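# Place the mat cartridge label-up into an empty tray pocket

## Task

Pick up the cartridge lying on the green mat and set it, label facing up, into one of the vacant pockets of the tray that is already partly filled, then release it.

## Robot and tools

Robot: two arms, left_arm and right_arm, each ending in a two-finger gripper. Both are reported in one shared scene frame. Its origin sits on the table surface midway between the arms, +x points out across the table, +z points up, and left_arm is mounted on the +y side. The names left and right are only labels and do not match the sides of a camera picture. In each gripper's own axes the fingers extend along +z and close along y. The reported end_effector_position is the spot between the finger pads, roughly 1 cm short of the tips.

Row format (used by execute_actions and move): 16 plain numbers, always for both arms. First the left_arm part, then the right_arm part, each as x, y, z, qw, qx, qy, qz, opening. x, y, z are an absolute target position in metres in the scene frame. qw, qx, qy, qz are an absolute target orientation quaternion, scalar first, in the same frame. So the first 7 numbers of each part together are a pose. Opening runs from -1 (shut) to +1 (wide, 0.094 m). An arm meant to stay still should be sent the exact pose it reported just before it began holding, repeated in every row and call. To hold an orientation, keep repeating one fixed quaternion rather than copying the drifting reported one.

execute_actions(actions): a list of up to 15 actions. Each action is a list of up to 15 rows, one row per 1/30 s control step. If fewer than 15 rows are given, the final row is held for the remaining steps. An empty list just returns the current state and images. An action is rejected for both arms if any target lies over 0.6 m from that gripper's current position along any of its own axes. If the first action fails this, or any action is malformed, nothing in the call runs. On every step the controller clips each target to within 70 mm and 16 degrees of the measured pose, so distant targets need several actions; after an action an arm continues only up to its last clipped pose. Position wins over orientation when both cannot be met. Expect endings a centimetre or more off, usually low.

move(target, speed, blocking): target is one 16-number row as above, an absolute goal for both arms. Each gripper follows a straight line toward it; both finish together, lasting 0.5 to 10 s (cut off at 10 s). speed is the top path speed in m/s, 0.002 to 0.5, default 0.25; rotation is capped at twice that in rad/s. The opening is commanded at the start. Paths ignore obstacles and the other arm, and real motion can lag, wander or overshoot the speed, mainly with a nearly straight arm. Faster contact hits harder; a target set deeper past a contact presses harder. With blocking=false the call returns after 0.5 s while motion continues; use wait(0) to poll, and further moves or action rows are refused until a result shows the end (or call stop). The result adds a move: line giving the ending (done, off_target, moving, held, fault) plus limits (paced = pose was clipped; held = a check blocked some steps, after which the arm may jump faster), and each gripper's distance to its goal. If only one arm is named, the other finished at rest near its pose.

wait(seconds): 0 to 10 s, arms keep their last command; returns early if a running move ends. stop(): brakes a running move, needing some room; fingers keep moving. zoom_image(camera, region): enlarged crop of the latest frame from cam_head_left, cam_head_right, cam_left_wrist or cam_right_wrist; region is [x0, y0, x1, y1] in pixels, origin top-left, at most 504 by 504. finished_scene(scene): give the current scene's number to end it irreversibly; the goal must already be met and stay met. Answering without any tool call ends everything.

Results: a state line per arm with position and wxyz quaternion (printed hand position may be slightly wrong at long reach); Hand target lines showing where each controller is now heading; grip_measured on the same -1..1 scale as the command (the last Joint positions entry is the opening in metres); joint torques (nonzero even in free air, noisy); step readings with HELD marking steps where an arm's row was held back; pose unreachable lines when a clearance check altered a command; FAULT and MOTOR HOT lines. Images arrive from the four cameras in the order listed, each 504x504, with calibration given per camera (may be slightly off).

Gripping: command an opening about 0.03 below grip_measured for a firm hold, less for a lighter one. Grip readings may be off by about 1 mm per gripper. Parts under about 2 mm thick are squeezed less. Something may occasionally tug the held cartridge or nudge loose items, so keep a firm grip while carrying.

Avoid: dropping the cartridge or letting it slip, slamming into the tray or table, pushing hard, knocking anything off the table (that fails the job), and letting the arms collide or press on each other. Holding loads heats motors: a warning comes at 75 C, the arm stops for 10 s at 90 C, and at 100 C it goes limp and falls. Joint limits per arm (rad): waist -2.618 to 3.054, shoulder 0 to 3.142, elbow 0 to 3.142, wrist pitch -1.571 to 1.571, wrist yaw -1.571 to 1.571, wrist roll -2.094 to 2.094. Quicker, smooth, low-effort motion is preferred.

Each tool is called by a JSON object that holds its "method" and its "body".

## Session

{"method": "execute_actions", "body": {"actions": []}}

Scene clock: 0.00 s.
left_arm: end_effector_position=(+0.4387, +0.3877, +0.3849) grip_measured=+1.000 end_effector_quat_wxyz=(+0.357, +0.669, +0.576, +0.304) | right_arm: end_effector_position=(+0.0511, -0.5479, +0.1597) grip_measured=+1.000 end_effector_quat_wxyz=(-0.088, +0.346, +0.700, -0.619)
Joint positions: left_arm=[ 0.483  2.007  2.51  -1.176  0.458  1.904  0.094] | right_arm=[-0.897  1.221  0.527 -0.254  1.297 -0.322  0.094]
Joint velocities: left_arm=[-0.012  0.007 -0.002 -0.022 -0.022 -0.081  0.   ] | right_arm=[-0.017  0.002 -0.002 -0.081  0.051 -0.007  0.   ]
Joint torques (N m, as the arm reports them, + toward a larger angle): no reading
Motor temperatures (°C, as the motors report them): left_arm=[30 31 31 28 31 30] | right_arm=[31 32 29 29 30 29]
Hand target (left_arm): +0.435, +0.385, +0.395; +0.364, +0.667, +0.570, +0.312
Hand target (right_arm): +0.051, -0.549, +0.167; -0.080, +0.357, +0.689, -0.626

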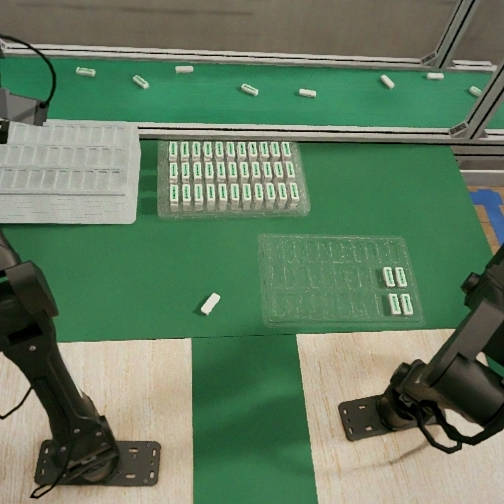

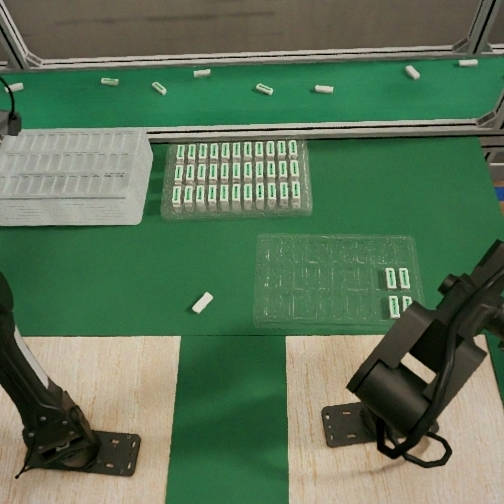

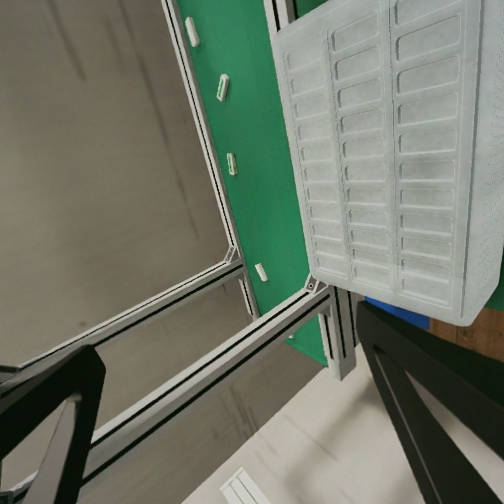

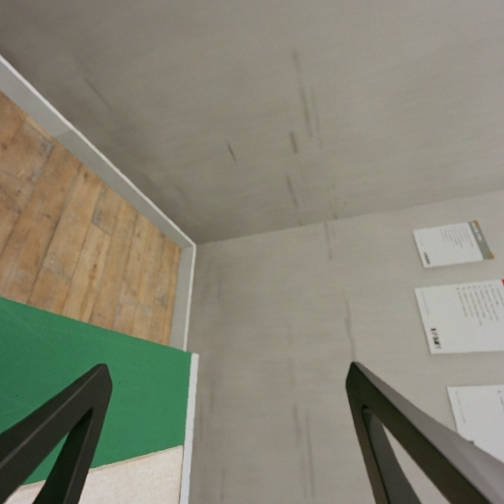

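{"method": "zoom_image", "body": {"camera": "cam_head_left", "region": [180, 270, 240, 330]}}

{"method": "zoom_image", "body": {"camera": "cam_head_right", "region": [172, 270, 232, 330]}}

{"method": "zoom_image", "body": {"camera": "cam_head_left", "region": [250, 220, 430, 340]}}

Region (180, 270, 240, 330) of cam_head_left's 504x504 image, scaled by 8.400, with more detail than that image has.

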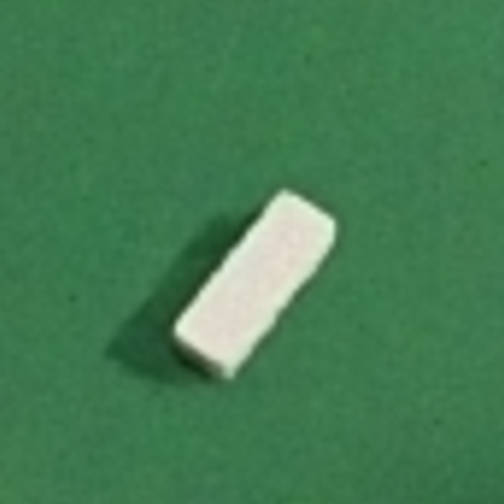

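Region (172, 270, 232, 330) of cam_head_right's 504x504 image, scaled by 8.400, with more detail than that image has.

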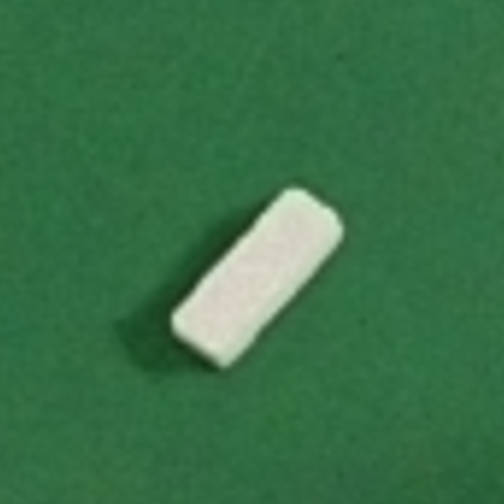

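Region (250, 220, 430, 340) of cam_head_left's 504x504 image, scaled by 2.800, with more detail than that image has.

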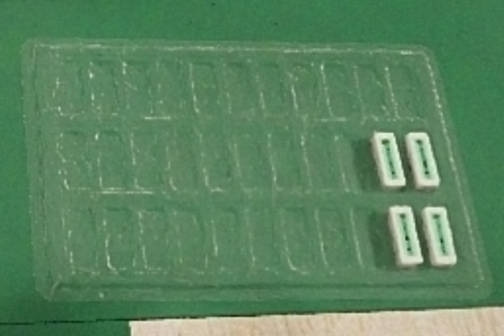

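{"method": "zoom_image", "body": {"camera": "cam_head_left", "region": [365, 260, 425, 320]}}

{"method": "zoom_image", "body": {"camera": "cam_head_right", "region": [250, 225, 430, 335]}}

{"method": "zoom_image", "body": {"camera": "cam_head_left", "region": [60, 55, 330, 110]}}

Region (365, 260, 425, 320) of cam_head_left's 504x504 image, scaled by 8.400, with more detail than that image has.

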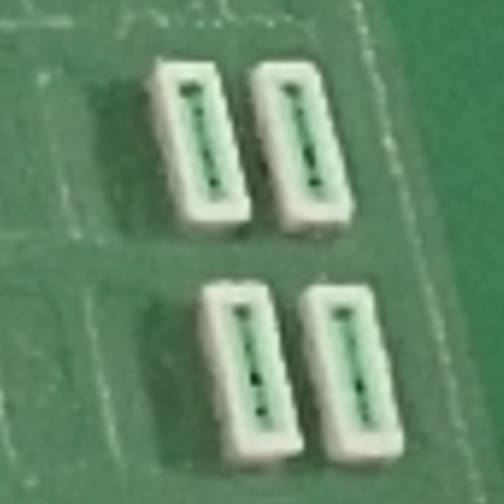

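Region (250, 225, 430, 335) of cam_head_right's 504x504 image, scaled by 2.800, with more detail than that image has.

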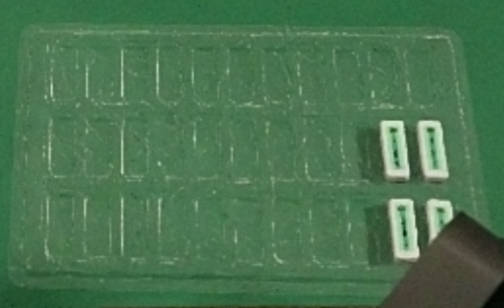

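Region (60, 55, 330, 110) of cam_head_left's 504x504 image, scaled by 1.867, with more detail than that image has; it fills the top 103 rows of this view, and the rest is white.

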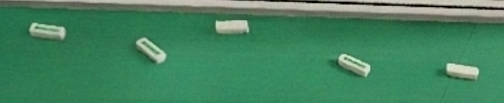

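{"method": "move", "body": {"target": [0.215, 0.055, 0.14, 0, 0.895, 0.446, 0, 1, 0.24, -0.22, 0.2, 0, 0, 1, 0, 1], "speed": 0.25}}

Scene clock: 36.30 s.
left_arm: end_effector_position=(+0.2259, +0.0548, +0.1335) grip_measured=+1.000 end_effector_quat_wxyz=(+0.015, +0.895, +0.446, +0.002) | right_arm: end_effector_position=(+0.2361, -0.2286, +0.1902) grip_measured=+1.000 end_effector_quat_wxyz=(-0.010, +0.010, +1.000, -0.013)
Joint positions: left_arm=[-0.569  1.82   1.608 -1.332  0.01   1.573  0.094] | right_arm=[ 0.052  1.471  1.46  -1.583  0.021  0.206  0.094]
Joint velocities: left_arm=[ 0.002  0.002 -0.007 -0.037 -0.022 -0.037  0.   ] | right_arm=[ 0.002  0.002 -0.007  0.007 -0.007 -0.007  0.   ]
Joint torques (N m, as the arm reports them, + toward a larger angle): left_arm=[-0.14 -8.79  6.2   0.31  0.11 -0.11] | right_arm=[ 0.57 -3.81  6.29  0.18 -0.11 -0.09]
Motor temperatures (°C, as the motors report them): left_arm=[30 39 33 31 31 30] | right_arm=[31 32 31 31 30 29]
Hand target (left_arm): +0.220, +0.056, +0.135; +0.010, +0.894, +0.448, -0.007
Hand target (right_arm): +0.242, -0.224, +0.199; +0.006, +0.002, +1.000, -0.006
Off the commanded pose (left_arm): 0.013 m, 2 deg.
Off the commanded pose (right_arm): 0.014 m, 2 deg.
joint sent to its limit (right arm) — the command would take joint 4 (wrist pitch) past its lower limit, so that joint was sent only as far as its limit.
move: off_target (left_arm, right_arm)
camera_calibration (this result's frames):
cam_left_wrist: T_world_to_cam=[[-0.71486, 0.698578, 0.0310509, 0.113443], [0.619966, 0.612625, 0.490237, -0.208827], [0.323446, 0.369701, -0.871036, 0.120638], [0, 0, 0, 1]] pos_world=[0.171542, 0.00408389, 0.203932]
cam_right_wrist: T_world_to_cam=[[0.0161966, -0.998136, 0.0588356, -0.251946], [-0.8906, 0.0123462, 0.454621, 0.180664], [-0.4545, -0.0597623, -0.88874, 0.363317], [0, 0, 0, 1]] pos_world=[0.330107, -0.231994, 0.255585]

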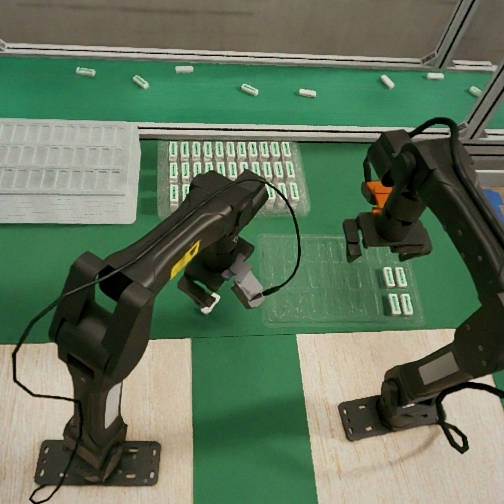

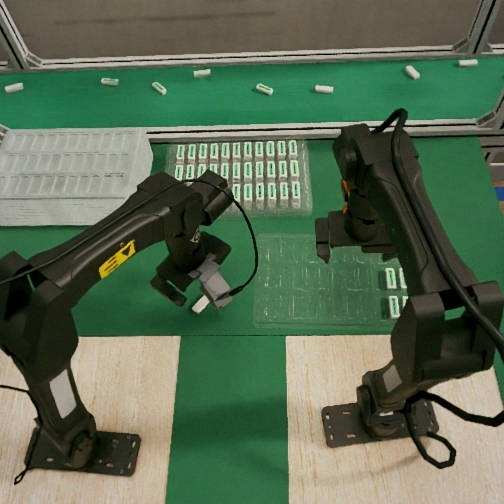

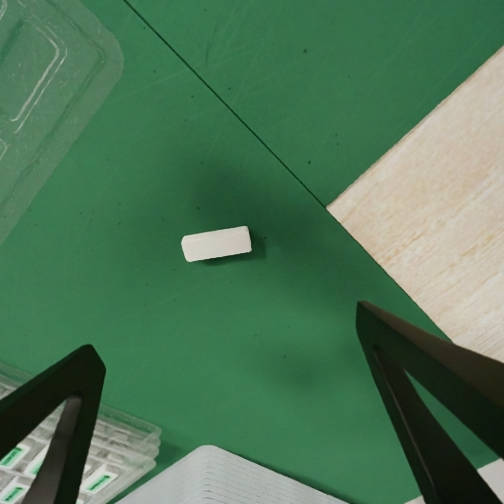

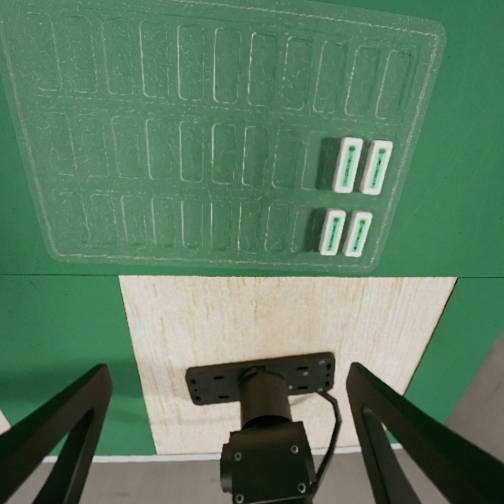

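{"method": "zoom_image", "body": {"camera": "cam_head_left", "region": [150, 210, 290, 330]}}

{"method": "zoom_image", "body": {"camera": "cam_left_wrist", "region": [160, 200, 280, 290]}}

{"method": "zoom_image", "body": {"camera": "cam_right_wrist", "region": [200, 20, 450, 280]}}

Region (150, 210, 290, 330) of cam_head_left's 504x504 image, scaled by 3.600, with more detail than that image has; it fills the top 432 rows of this view, and the rest is white.

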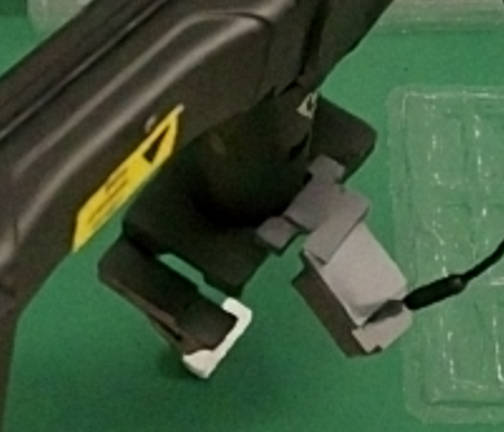

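Region (160, 200, 280, 290) of cam_left_wrist's 504x504 image, scaled by 4.200, with more detail than that image has; it fills the top 378 rows of this view, and the rest is white.

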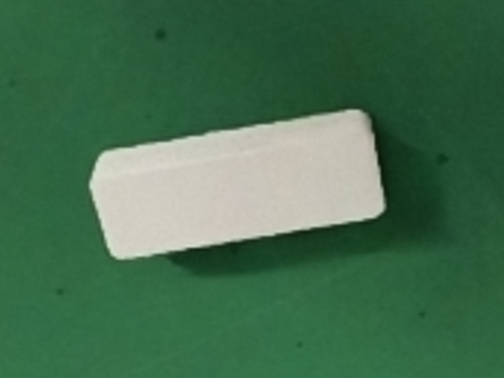

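Region (200, 20, 450, 280) of cam_right_wrist's 504x504 image, scaled by 1.938, with more detail than that image has; it fills the left 485 columns of this view, and the rest is white.

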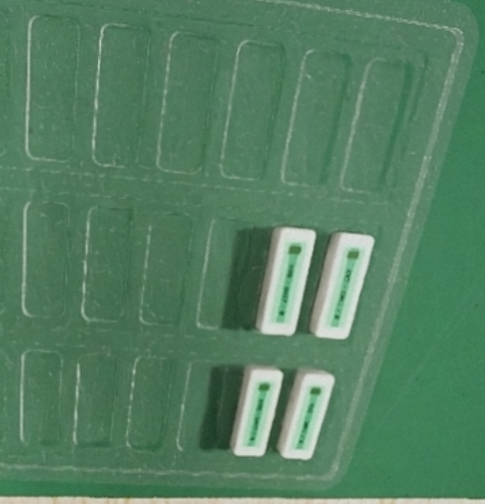

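{"method": "move", "body": {"target": [0.255, 0.060, 0.075, 0, 0.877, 0.481, 0, 1, 0.22, -0.17, 0.22, 0.5, -0.5, 0.5, 0.5, 1], "speed": 0.25}}

Scene clock: 59.37 s.
left_arm: end_effector_position=(+0.2547, +0.0554, +0.0787) grip_measured=+1.000 end_effector_quat_wxyz=(+0.001, +0.880, +0.475, -0.001) | right_arm: end_effector_position=(+0.2242, -0.1708, +0.2158) grip_measured=+1.000 end_effector_quat_wxyz=(+0.498, -0.471, +0.622, +0.378)
Joint positions: left_arm=[-0.524  1.948  1.562 -1.183  0.003  1.553  0.094] | right_arm=[-0.524  1.393  0.905 -1.57  -1.321 -2.07   0.094]
Joint velocities: left_arm=[-0.012 -0.017 -0.007 -0.051 -0.022  0.007  0.   ] | right_arm=[-0.017 -0.002  0.007 -0.051 -0.007  0.037  0.   ]
Joint torques (N m, as the arm reports them, + toward a larger angle): left_arm=[ 0.75 -9.26  4.77  0.56 -0.02 -0.09] | right_arm=[ 0.61 -3.62  2.37 -0.54 -0.74 -0.07]
Motor temperatures (°C, as the motors report them): left_arm=[30 39 33 30 31 30] | right_arm=[31 33 31 30 30 29]
Hand target (left_arm): +0.256, +0.059, +0.075; -0.000, +0.877, +0.481, +0.001
Hand target (right_arm): +0.222, -0.167, +0.219; +0.505, -0.464, +0.617, +0.386
Off the commanded pose (left_arm): 0.006 m, 1 deg.
Off the commanded pose (right_arm): 0.006 m, 20 deg; orientation clipped at the last step of the last action.
joint sent to its limit (right arm) — the command would take joint 4 (wrist pitch) past its lower limit and joint 6 (wrist roll) past its lower limit, so those joints were sent only as far as their limits.
move: off_target (right_arm); limits=paced
camera_calibration (this result's frames):
cam_left_wrist: T_world_to_cam=[[-0.757858, 0.649797, 0.0584439, 0.146866], [0.588064, 0.641561, 0.492524, -0.193819], [0.282545, 0.407632, -0.868334, 0.0714824], [0, 0, 0, 1]] pos_world=[0.205084, -0.000224878, 0.148948]
cam_right_wrist: T_world_to_cam=[[0.955264, -0.292933, 0.040755, -0.281703], [-0.151912, -0.604216, -0.782206, 0.153709], [0.253759, 0.741022, -0.621686, 0.304469], [0, 0, 0, 1]] pos_world=[0.215189, -0.215265, 0.320997]

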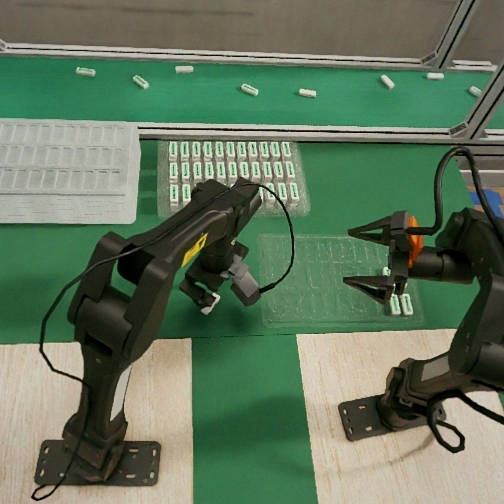

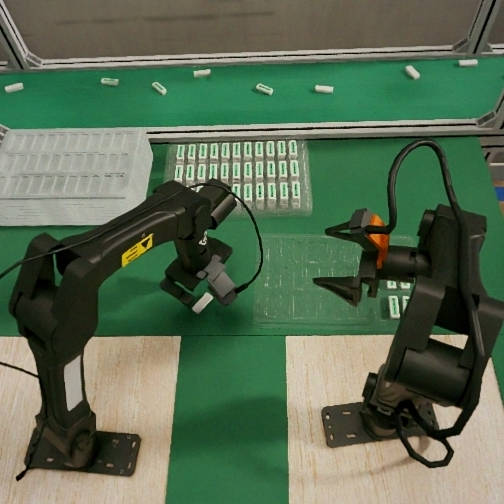

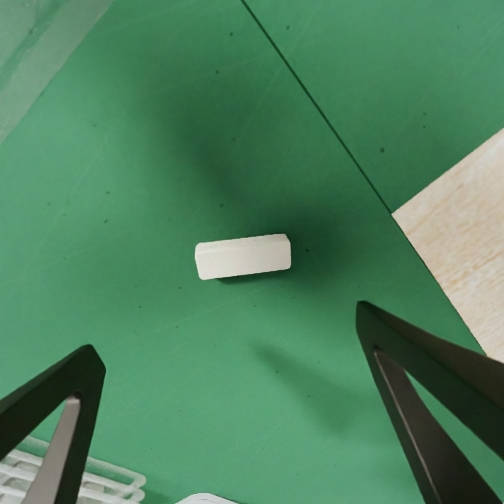

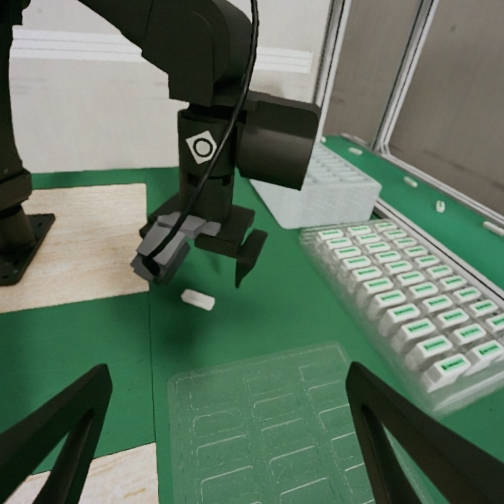

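{"method": "zoom_image", "body": {"camera": "cam_left_wrist", "region": [180, 210, 320, 310]}}

{"method": "zoom_image", "body": {"camera": "cam_right_wrist", "region": [130, 200, 290, 330]}}

Region (180, 210, 320, 310) of cam_left_wrist's 504x504 image, scaled by 3.600, with more detail than that image has; it fills the top 360 rows of this view, and the rest is white.

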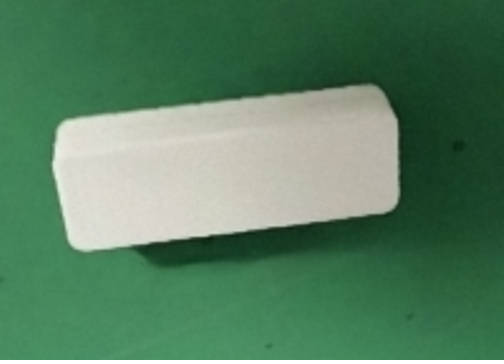

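Region (130, 200, 290, 330) of cam_right_wrist's 504x504 image, scaled by 3.150, with more detail than that image has; it fills the top 410 rows of this view, and the rest is white.

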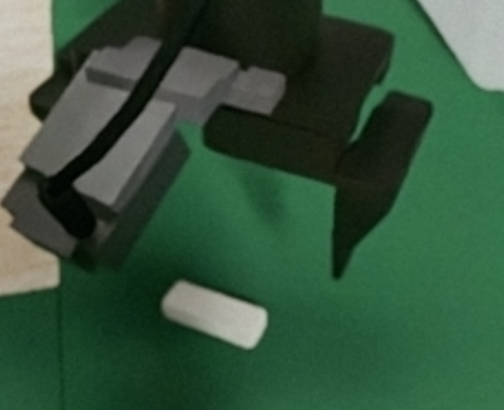

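{"method": "move", "body": {"target": [0.250, 0.056, 0.05, 0, 0.877, 0.481, 0, 1, 0.25, -0.17, 0.22, 0.383, 0, 0.924, 0, 1], "speed": 0.25}}

Scene clock: 77.23 s.
left_arm: end_effector_position=(+0.2526, +0.0568, +0.0530) grip_measured=+1.000 end_effector_quat_wxyz=(+0.001, +0.876, +0.482, -0.001) | right_arm: end_effector_position=(+0.2464, -0.1740, +0.2059) grip_measured=+1.000 end_effector_quat_wxyz=(+0.380, -0.003, +0.925, -0.013)
Joint positions: left_arm=[-0.524  1.959  1.472 -1.084  0.003  1.537  0.094] | right_arm=[ 0.571  0.939  0.929 -0.926  0.492  0.535  0.094]
Joint velocities: left_arm=[-0.022 -0.002 -0.002  0.007  0.051  0.007  0.   ] | right_arm=[-0.017  0.027 -0.012 -0.022  0.037  0.081  0.   ]
Joint torques (N m, as the arm reports them, + toward a larger angle): left_arm=[-0.51 -9.31  4.69  0.56 -0.01 -0.1 ] | right_arm=[0.66 0.03 7.16 1.23 0.37 0.03]
Motor temperatures (°C, as the motors report them): left_arm=[30 39 33 29 31 30] | right_arm=[31 32 31 31 30 29]
Hand target (left_arm): +0.251, +0.056, +0.050; +0.000, +0.877, +0.481, -0.000
Hand target (right_arm): +0.250, -0.172, +0.219; +0.395, +0.005, +0.919, -0.009
Off the commanded pose (left_arm): 0.004 m, 0 deg.
Off the commanded pose (right_arm): 0.015 m, 2 deg.
move: off_target (right_arm)
camera_calibration (this result's frames):
cam_left_wrist: T_world_to_cam=[[-0.768131, 0.637545, 0.0592459, 0.149062], [0.578044, 0.650683, 0.492419, -0.178856], [0.275389, 0.412489, -0.868339, 0.0507625], [0, 0, 0, 1]] pos_world=[0.203906, 0.000405215, 0.12332]
cam_right_wrist: T_world_to_cam=[[-0.00343121, -0.997219, 0.0744505, -0.196766], [-0.946608, -0.0207618, -0.321719, 0.349855], [0.32237, -0.0715793, -0.943904, 0.203074], [0, 0, 0, 1]] pos_world=[0.265036, -0.174419, 0.318887]

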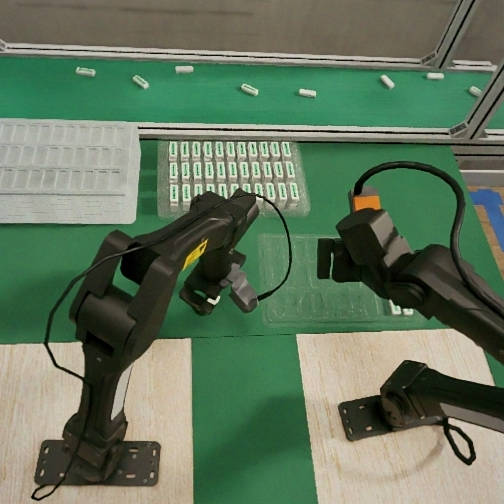

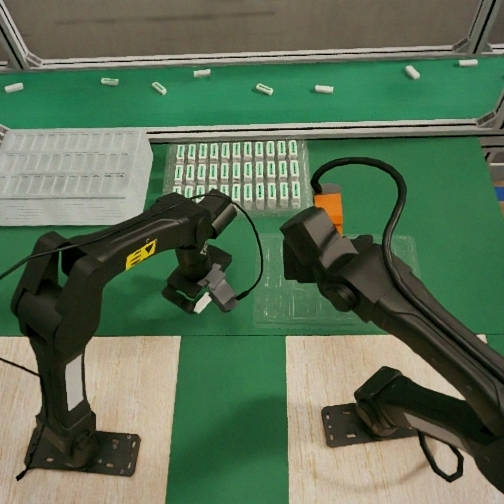

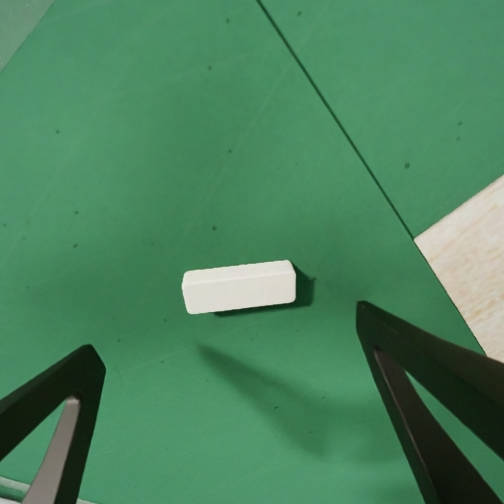

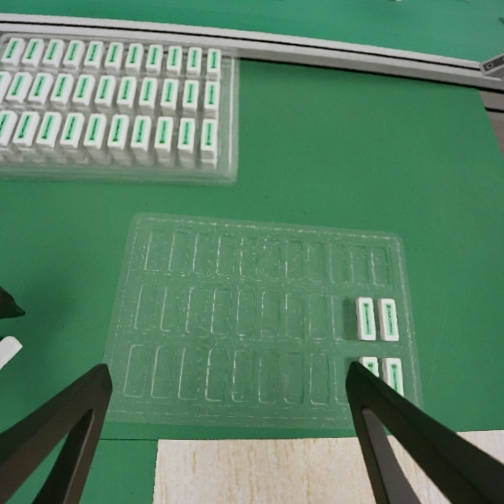

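{"method": "zoom_image", "body": {"camera": "cam_left_wrist", "region": [170, 240, 310, 340]}}

{"method": "zoom_image", "body": {"camera": "cam_right_wrist", "region": [0, 270, 100, 400]}}

Region (170, 240, 310, 340) of cam_left_wrist's 504x504 image, scaled by 3.600, with more detail than that image has; it fills the top 360 rows of this view, and the rest is white.

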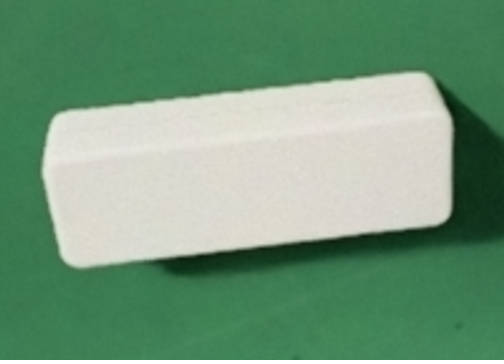

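Region (0, 270, 100, 400) of cam_right_wrist's 504x504 image, scaled by 3.877, with more detail than that image has; it fills the left 388 columns of this view, and the rest is white.

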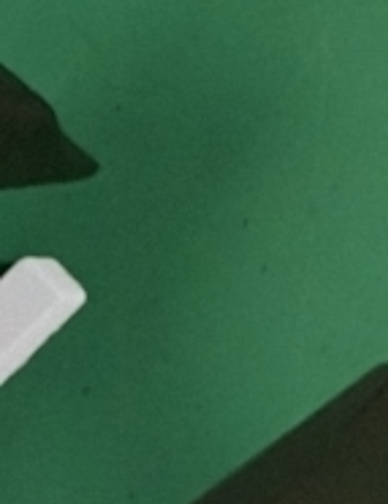

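{"method": "move", "body": {"target": [0.250, 0.056, 0.036, 0, 0.877, 0.481, 0, 0.35, 0.27, -0.16, 0.25, 0.6533, -0.2706, 0.6533, 0.2706, 1], "speed": 0.25}}

Scene clock: 88.10 s.
left_arm: end_effector_position=(+0.2555, +0.0549, +0.0424) grip_measured=+0.352 end_effector_quat_wxyz=(+0.006, +0.876, +0.482, +0.002) | right_arm: end_effector_position=(+0.2728, -0.1584, +0.2531) grip_measured=+1.000 end_effector_quat_wxyz=(+0.651, -0.265, +0.654, +0.279)
Joint positions: left_arm=[-0.524  1.971  1.446 -1.032  0.003  1.537  0.064] | right_arm=[-0.254  0.727  0.321  0.411 -0.911  0.023  0.094]
Joint velocities: left_arm=[-0.017  0.002 -0.012 -0.007  0.081  0.022 -0.   ] | right_arm=[-0.002 -0.007  0.002 -0.007  0.037 -0.037  0.   ]
Joint torques (N m, as the arm reports them, + toward a larger angle): left_arm=[-0.51 -9.24  3.51  0.58 -0.01 -0.09] | right_arm=[-0.7   1.1   3.9   1.66 -0.08  0.03]
Motor temperatures (°C, as the motors report them): left_arm=[30 40 33 29 31 30] | right_arm=[31 32 32 32 30 29]
Hand target (left_arm): +0.250, +0.056, +0.036; -0.000, +0.877, +0.481, -0.000
Hand target (right_arm): +0.273, -0.160, +0.249; +0.649, -0.262, +0.656, +0.282
Off the commanded pose (left_arm): 0.008 m, 1 deg.
Off the commanded pose (right_arm): 0.004 m, 1 deg.
move: done
camera_calibration (this result's frames):
cam_left_wrist: T_world_to_cam=[[-0.768682, 0.637921, 0.0467303, 0.153851], [0.572917, 0.654182, 0.493773, -0.172922], [0.284419, 0.406328, -0.868334, 0.0395299], [0, 0, 0, 1]] pos_world=[0.20609, -0.0010848, 0.11252]
cam_right_wrist: T_world_to_cam=[[0.685969, -0.72745, 0.0162373, -0.315231], [-0.30613, -0.308774, -0.900524, 0.316521], [0.6601, 0.61276, -0.434504, 0.127576], [0, 0, 0, 1]] pos_world=[0.228922, -0.209755, 0.345586]

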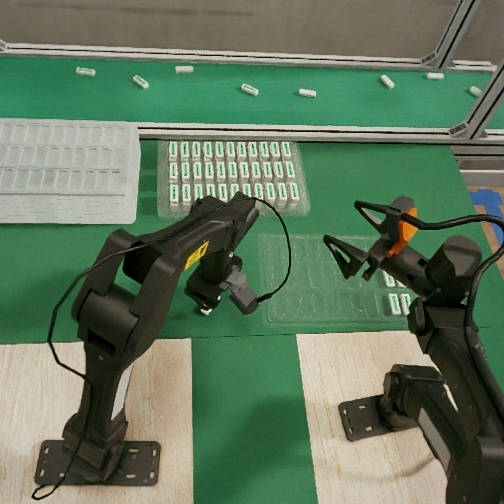

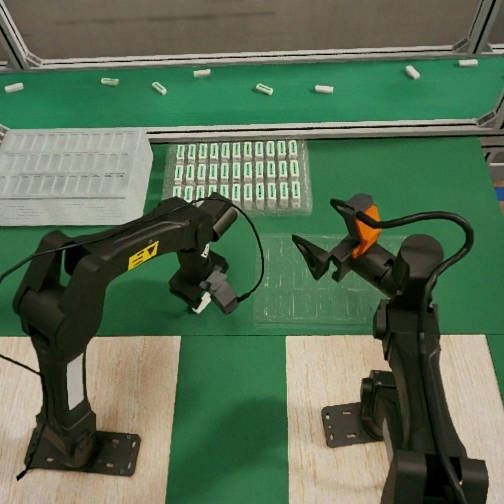

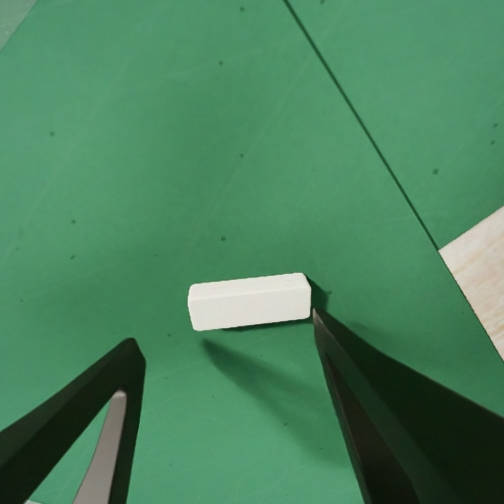

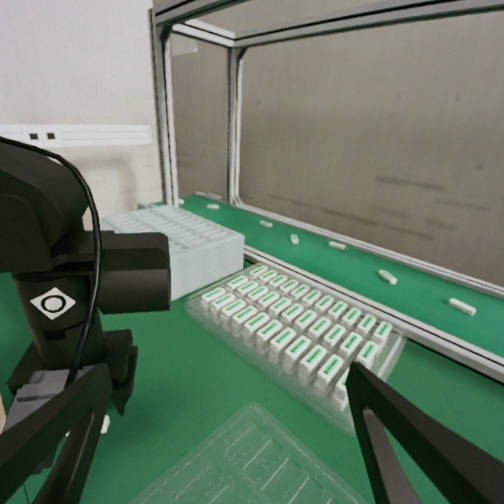

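{"method": "zoom_image", "body": {"camera": "cam_head_left", "region": [310, 185, 430, 295]}}

{"method": "zoom_image", "body": {"camera": "cam_right_wrist", "region": [40, 340, 160, 460]}}

{"method": "zoom_image", "body": {"camera": "cam_head_right", "region": [160, 260, 250, 330]}}

Region (310, 185, 430, 295) of cam_head_left's 504x504 image, scaled by 4.200, with more detail than that image has; it fills the top 462 rows of this view, and the rest is white.

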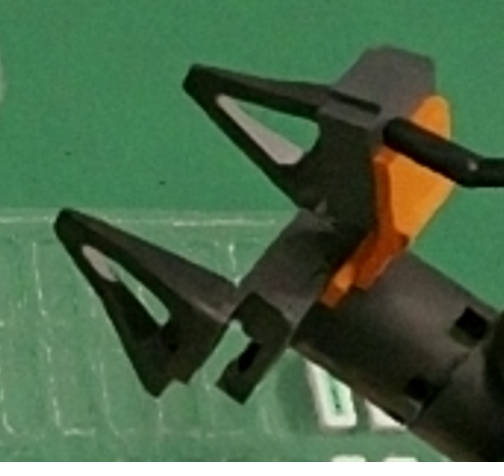

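Region (40, 340, 160, 460) of cam_right_wrist's 504x504 image, scaled by 4.200, with more detail than that image has.

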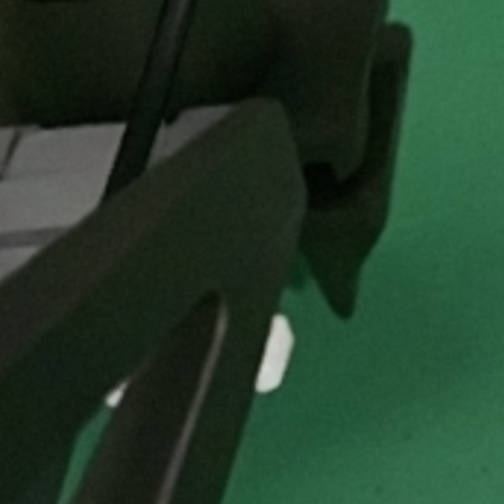

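Region (160, 260, 250, 330) of cam_head_right's 504x504 image, scaled by 5.600, with more detail than that image has.

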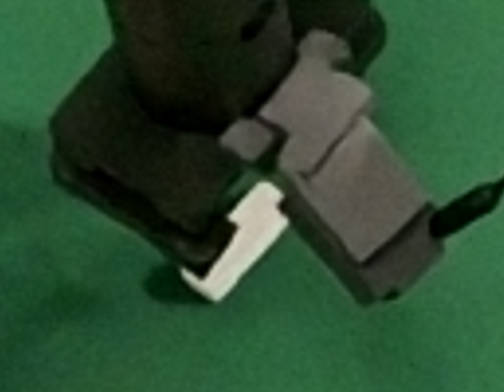

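{"method": "move", "body": {"target": [0.247, 0.067, 0.027, 0, 0.877, 0.481, 0, 0.5, 0.27, -0.16, 0.25, 0.6533, -0.2706, 0.6533, 0.2706, 1], "speed": 0.03}}

Scene clock: 103.00 s.
left_arm: end_effector_position=(+0.2443, +0.0640, +0.0244) grip_measured=+0.498 end_effector_quat_wxyz=(-0.009, +0.878, +0.479, -0.006) | right_arm: end_effector_position=(+0.2727, -0.1583, +0.2518) grip_measured=+1.000 end_effector_quat_wxyz=(+0.650, -0.269, +0.655, +0.276)
Joint positions: left_arm=[-0.52   1.971  1.37  -0.991  0.003  1.547  0.07 ] | right_arm=[-0.254  0.727  0.321  0.404 -0.912  0.01   0.094]
Joint velocities: left_arm=[-0.002 -0.007  0.002  0.022 -0.066 -0.007 -0.001] | right_arm=[-0.012 -0.007  0.012 -0.007 -0.022  0.022  0.   ]
Joint torques (N m, as the arm reports them, + toward a larger angle): left_arm=[  0.83 -10.54   4.19   0.56  -0.02   0.03] | right_arm=[-0.82 -1.29  3.94  1.42 -0.05 -0.07]
Motor temperatures (°C, as the motors report them): left_arm=[30 40 33 29 31 30] | right_arm=[31 32 31 34 30 29]
Hand target (left_arm): +0.248, +0.067, +0.027; -0.000, +0.877, +0.481, +0.000
Hand target (right_arm): +0.270, -0.160, +0.250; +0.653, -0.270, +0.653, +0.271
Off the commanded pose (left_arm): 0.005 m, 1 deg.
Off the commanded pose (right_arm): 0.004 m, 1 deg.
move: done
camera_calibration (this result's frames):
cam_left_wrist: T_world_to_cam=[[-0.762528, 0.641986, 0.0800331, 0.137716], [0.591017, 0.640926, 0.489809, -0.167092], [0.263155, 0.420794, -0.868148, 0.0277053], [0, 0, 0, 1]] pos_world=[0.196475, 0.00702367, 0.0948736]
cam_right_wrist: T_world_to_cam=[[0.686753, -0.726509, 0.0235371, -0.31691], [-0.303859, -0.316346, -0.898663, 0.313124], [0.660333, 0.610008, -0.438008, 0.127432], [0, 0, 0, 1]] pos_world=[0.228638, -0.208917, 0.344668]

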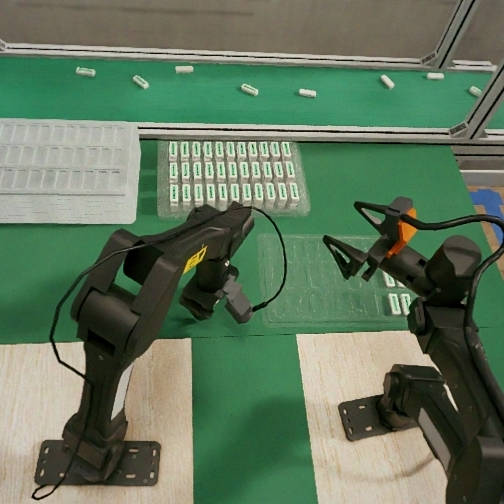

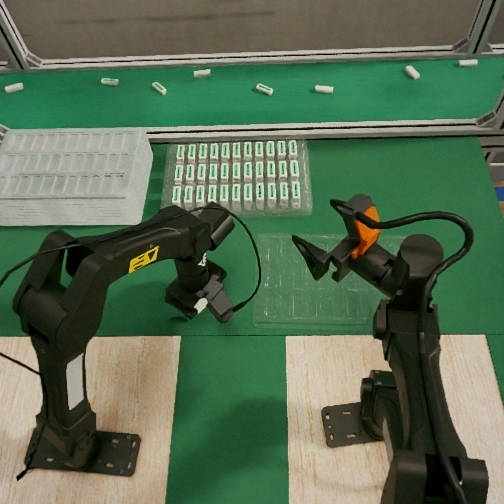

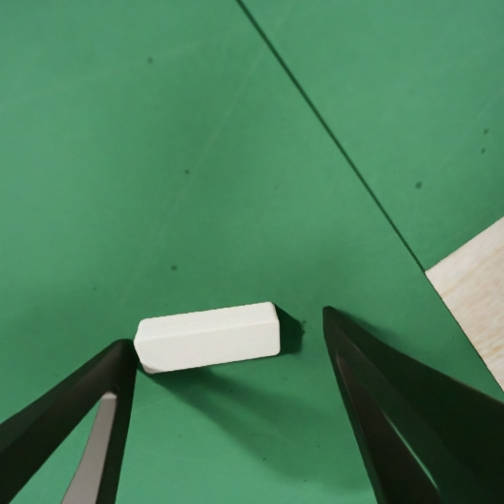

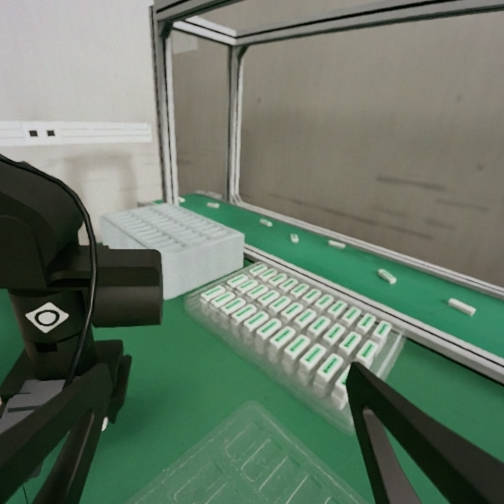

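{"method": "zoom_image", "body": {"camera": "cam_left_wrist", "region": [90, 280, 370, 440]}}

{"method": "zoom_image", "body": {"camera": "cam_head_right", "region": [160, 260, 250, 330]}}

Region (90, 280, 370, 440) of cam_left_wrist's 504x504 image, scaled by 1.800, with more detail than that image has; it fills the top 288 rows of this view, and the rest is white.

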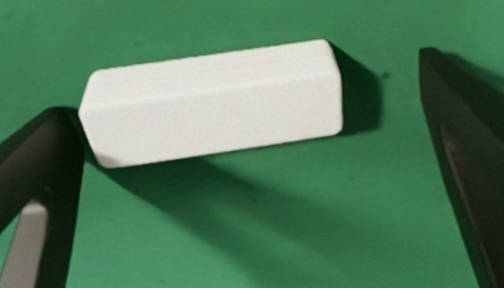

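Region (160, 260, 250, 330) of cam_head_right's 504x504 image, scaled by 5.600, with more detail than that image has.

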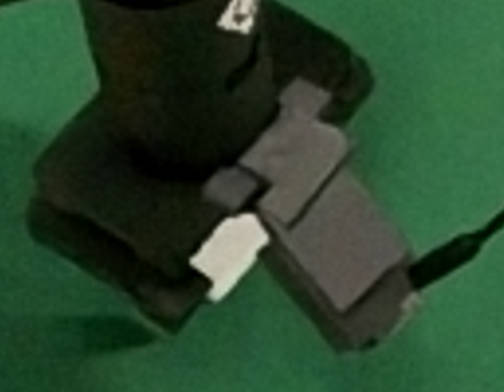

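{"method": "move", "body": {"target": [0.251, 0.064, 0.022, 0, 0.877, 0.481, 0, 0.5, 0.27, -0.16, 0.25, 0.6533, -0.2706, 0.6533, 0.2706, 1], "speed": 0.02}}

Scene clock: 108.07 s.
left_arm: end_effector_position=(+0.2444, +0.0639, +0.0244) grip_measured=+0.498 end_effector_quat_wxyz=(-0.008, +0.878, +0.479, -0.006) | right_arm: end_effector_position=(+0.2727, -0.1583, +0.2518) grip_measured=+1.000 end_effector_quat_wxyz=(+0.650, -0.269, +0.655, +0.276)
Joint positions: left_arm=[-0.52   1.971  1.37  -0.99   0.003  1.548  0.07 ] | right_arm=[-0.254  0.727  0.321  0.404 -0.912  0.009  0.094]
Joint velocities: left_arm=[ 0.007 -0.002 -0.007 -0.051 -0.066  0.051 -0.   ] | right_arm=[ 0.007 -0.002 -0.002 -0.022  0.037  0.007  0.   ]
Joint torques (N m, as the arm reports them, + toward a larger angle): left_arm=[ 0.8  -8.85  5.43  0.65 -0.01  0.02] | right_arm=[-0.74 -1.28  4.01  1.43 -0.05 -0.08]
Motor temperatures (°C, as the motors report them): left_arm=[30 41 33 29 31 30] | right_arm=[31 32 31 34 30 29]
Hand target (left_arm): +0.251, +0.064, +0.022; -0.000, +0.877, +0.481, +0.000
Hand target (right_arm): +0.270, -0.160, +0.250; +0.653, -0.271, +0.653, +0.271
Off the commanded pose (left_arm): 0.007 m, 1 deg.
Off the commanded pose (right_arm): 0.004 m, 1 deg.
move: done
camera_calibration (this result's frames):
cam_left_wrist: T_world_to_cam=[[-0.762308, 0.642295, 0.079653, 0.137746], [0.591108, 0.640809, 0.489852, -0.167119], [0.263587, 0.420502, -0.868159, 0.0276188], [0, 0, 0, 1]] pos_world=[0.19651, 0.00700432, 0.0948692]
cam_right_wrist: T_world_to_cam=[[0.686744, -0.72649, 0.0243871, -0.317117], [-0.303468, -0.317028, -0.898555, 0.312821], [0.660522, 0.609677, -0.438184, 0.127342], [0, 0, 0, 1]] pos_world=[0.228597, -0.208847, 0.344619]

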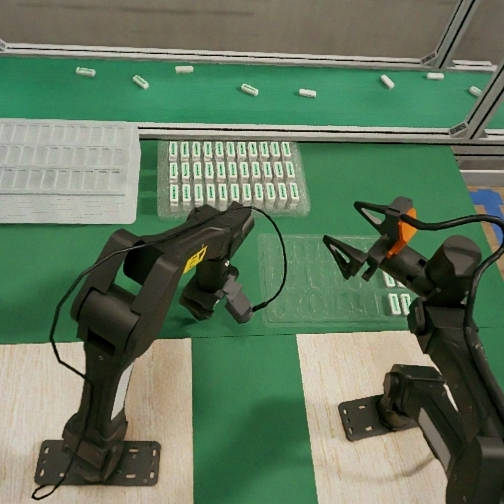

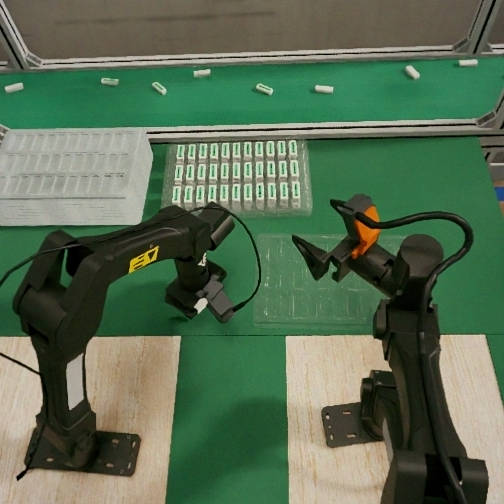

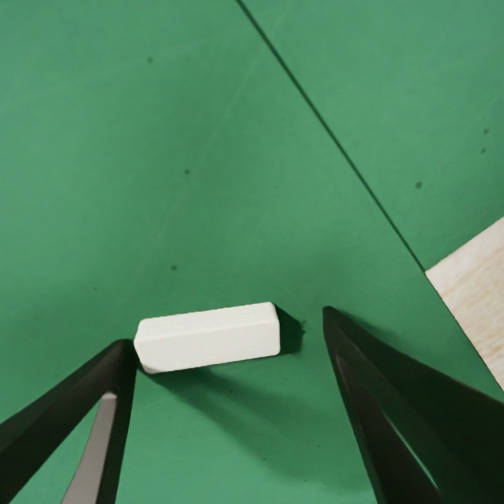

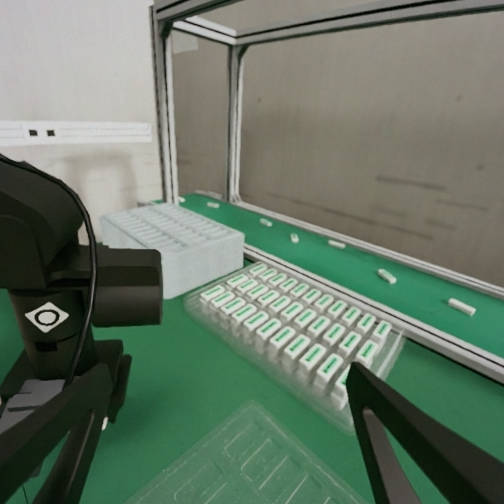

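{"method": "move", "body": {"target": [0.2525, 0.063, 0.0175, 0, 0.877, 0.481, 0, 0.5, 0.27, -0.16, 0.25, 0.6533, -0.2706, 0.6533, 0.2706, 1], "speed": 0.02}}

Scene clock: 113.23 s.
left_arm: end_effector_position=(+0.2444, +0.0639, +0.0242) grip_measured=+0.498 end_effector_quat_wxyz=(-0.009, +0.878, +0.479, -0.006) | right_arm: end_effector_position=(+0.2727, -0.1583, +0.2517) grip_measured=+1.000 end_effector_quat_wxyz=(+0.650, -0.269, +0.655, +0.276)
Joint positions: left_arm=[-0.52   1.972  1.37  -0.99   0.003  1.548  0.07 ] | right_arm=[-0.254  0.727  0.321  0.404 -0.912  0.009  0.094]
Joint velocities: left_arm=[ 0.022  0.007 -0.017 -0.037  0.037 -0.007 -0.001] | right_arm=[-0.007  0.017  0.007 -0.022 -0.037 -0.022  0.   ]
Joint torques (N m, as the arm reports them, + toward a larger angle): left_arm=[ 0.79 -7.99  5.35  0.76 -0.01  0.02] | right_arm=[-0.89 -1.31  4.03  1.43 -0.06 -0.1 ]
Motor temperatures (°C, as the motors report them): left_arm=[30 40 33 29 31 30] | right_arm=[31 32 31 35 30 29]
Hand target (left_arm): +0.252, +0.063, +0.018; -0.000, +0.877, +0.481, +0.000
Hand target (right_arm): +0.270, -0.160, +0.250; +0.653, -0.270, +0.653, +0.271
Off the commanded pose (left_arm): 0.011 m, 1 deg.
Off the commanded pose (right_arm): 0.004 m, 1 deg.
move: off_target (left_arm)
camera_calibration (this result's frames):
cam_left_wrist: T_world_to_cam=[[-0.762282, 0.642278, 0.0800312, 0.137774], [0.591263, 0.640704, 0.489802, -0.167026], [0.263313, 0.420687, -0.868152, 0.0274514], [0, 0, 0, 1]] pos_world=[0.196551, 0.00697651, 0.0946156]
cam_right_wrist: T_world_to_cam=[[0.686754, -0.726491, 0.0240937, -0.317044], [-0.303808, -0.316987, -0.898454, 0.312833], [0.660356, 0.609697, -0.438406, 0.127416], [0, 0, 0, 1]] pos_world=[0.228632, -0.208851, 0.344565]

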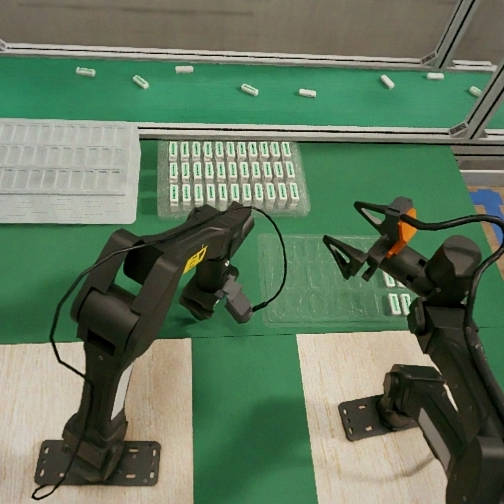

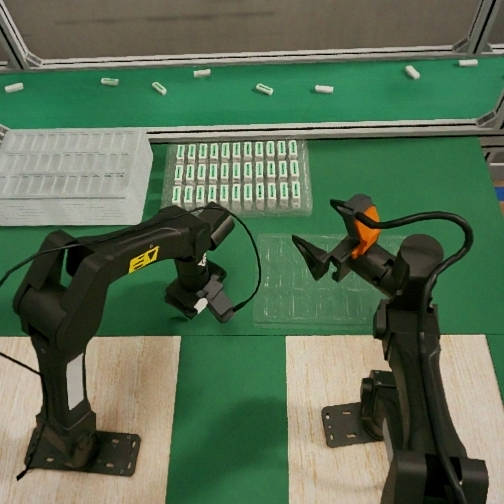

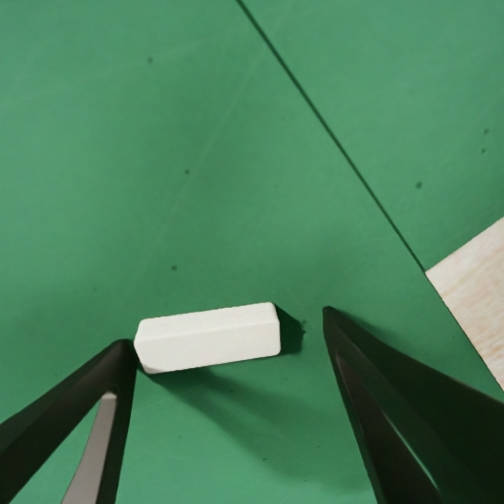

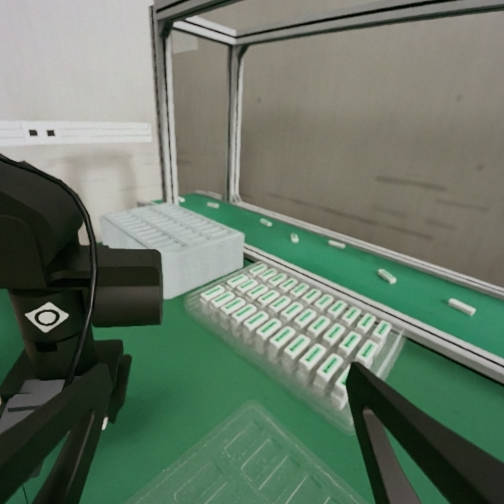

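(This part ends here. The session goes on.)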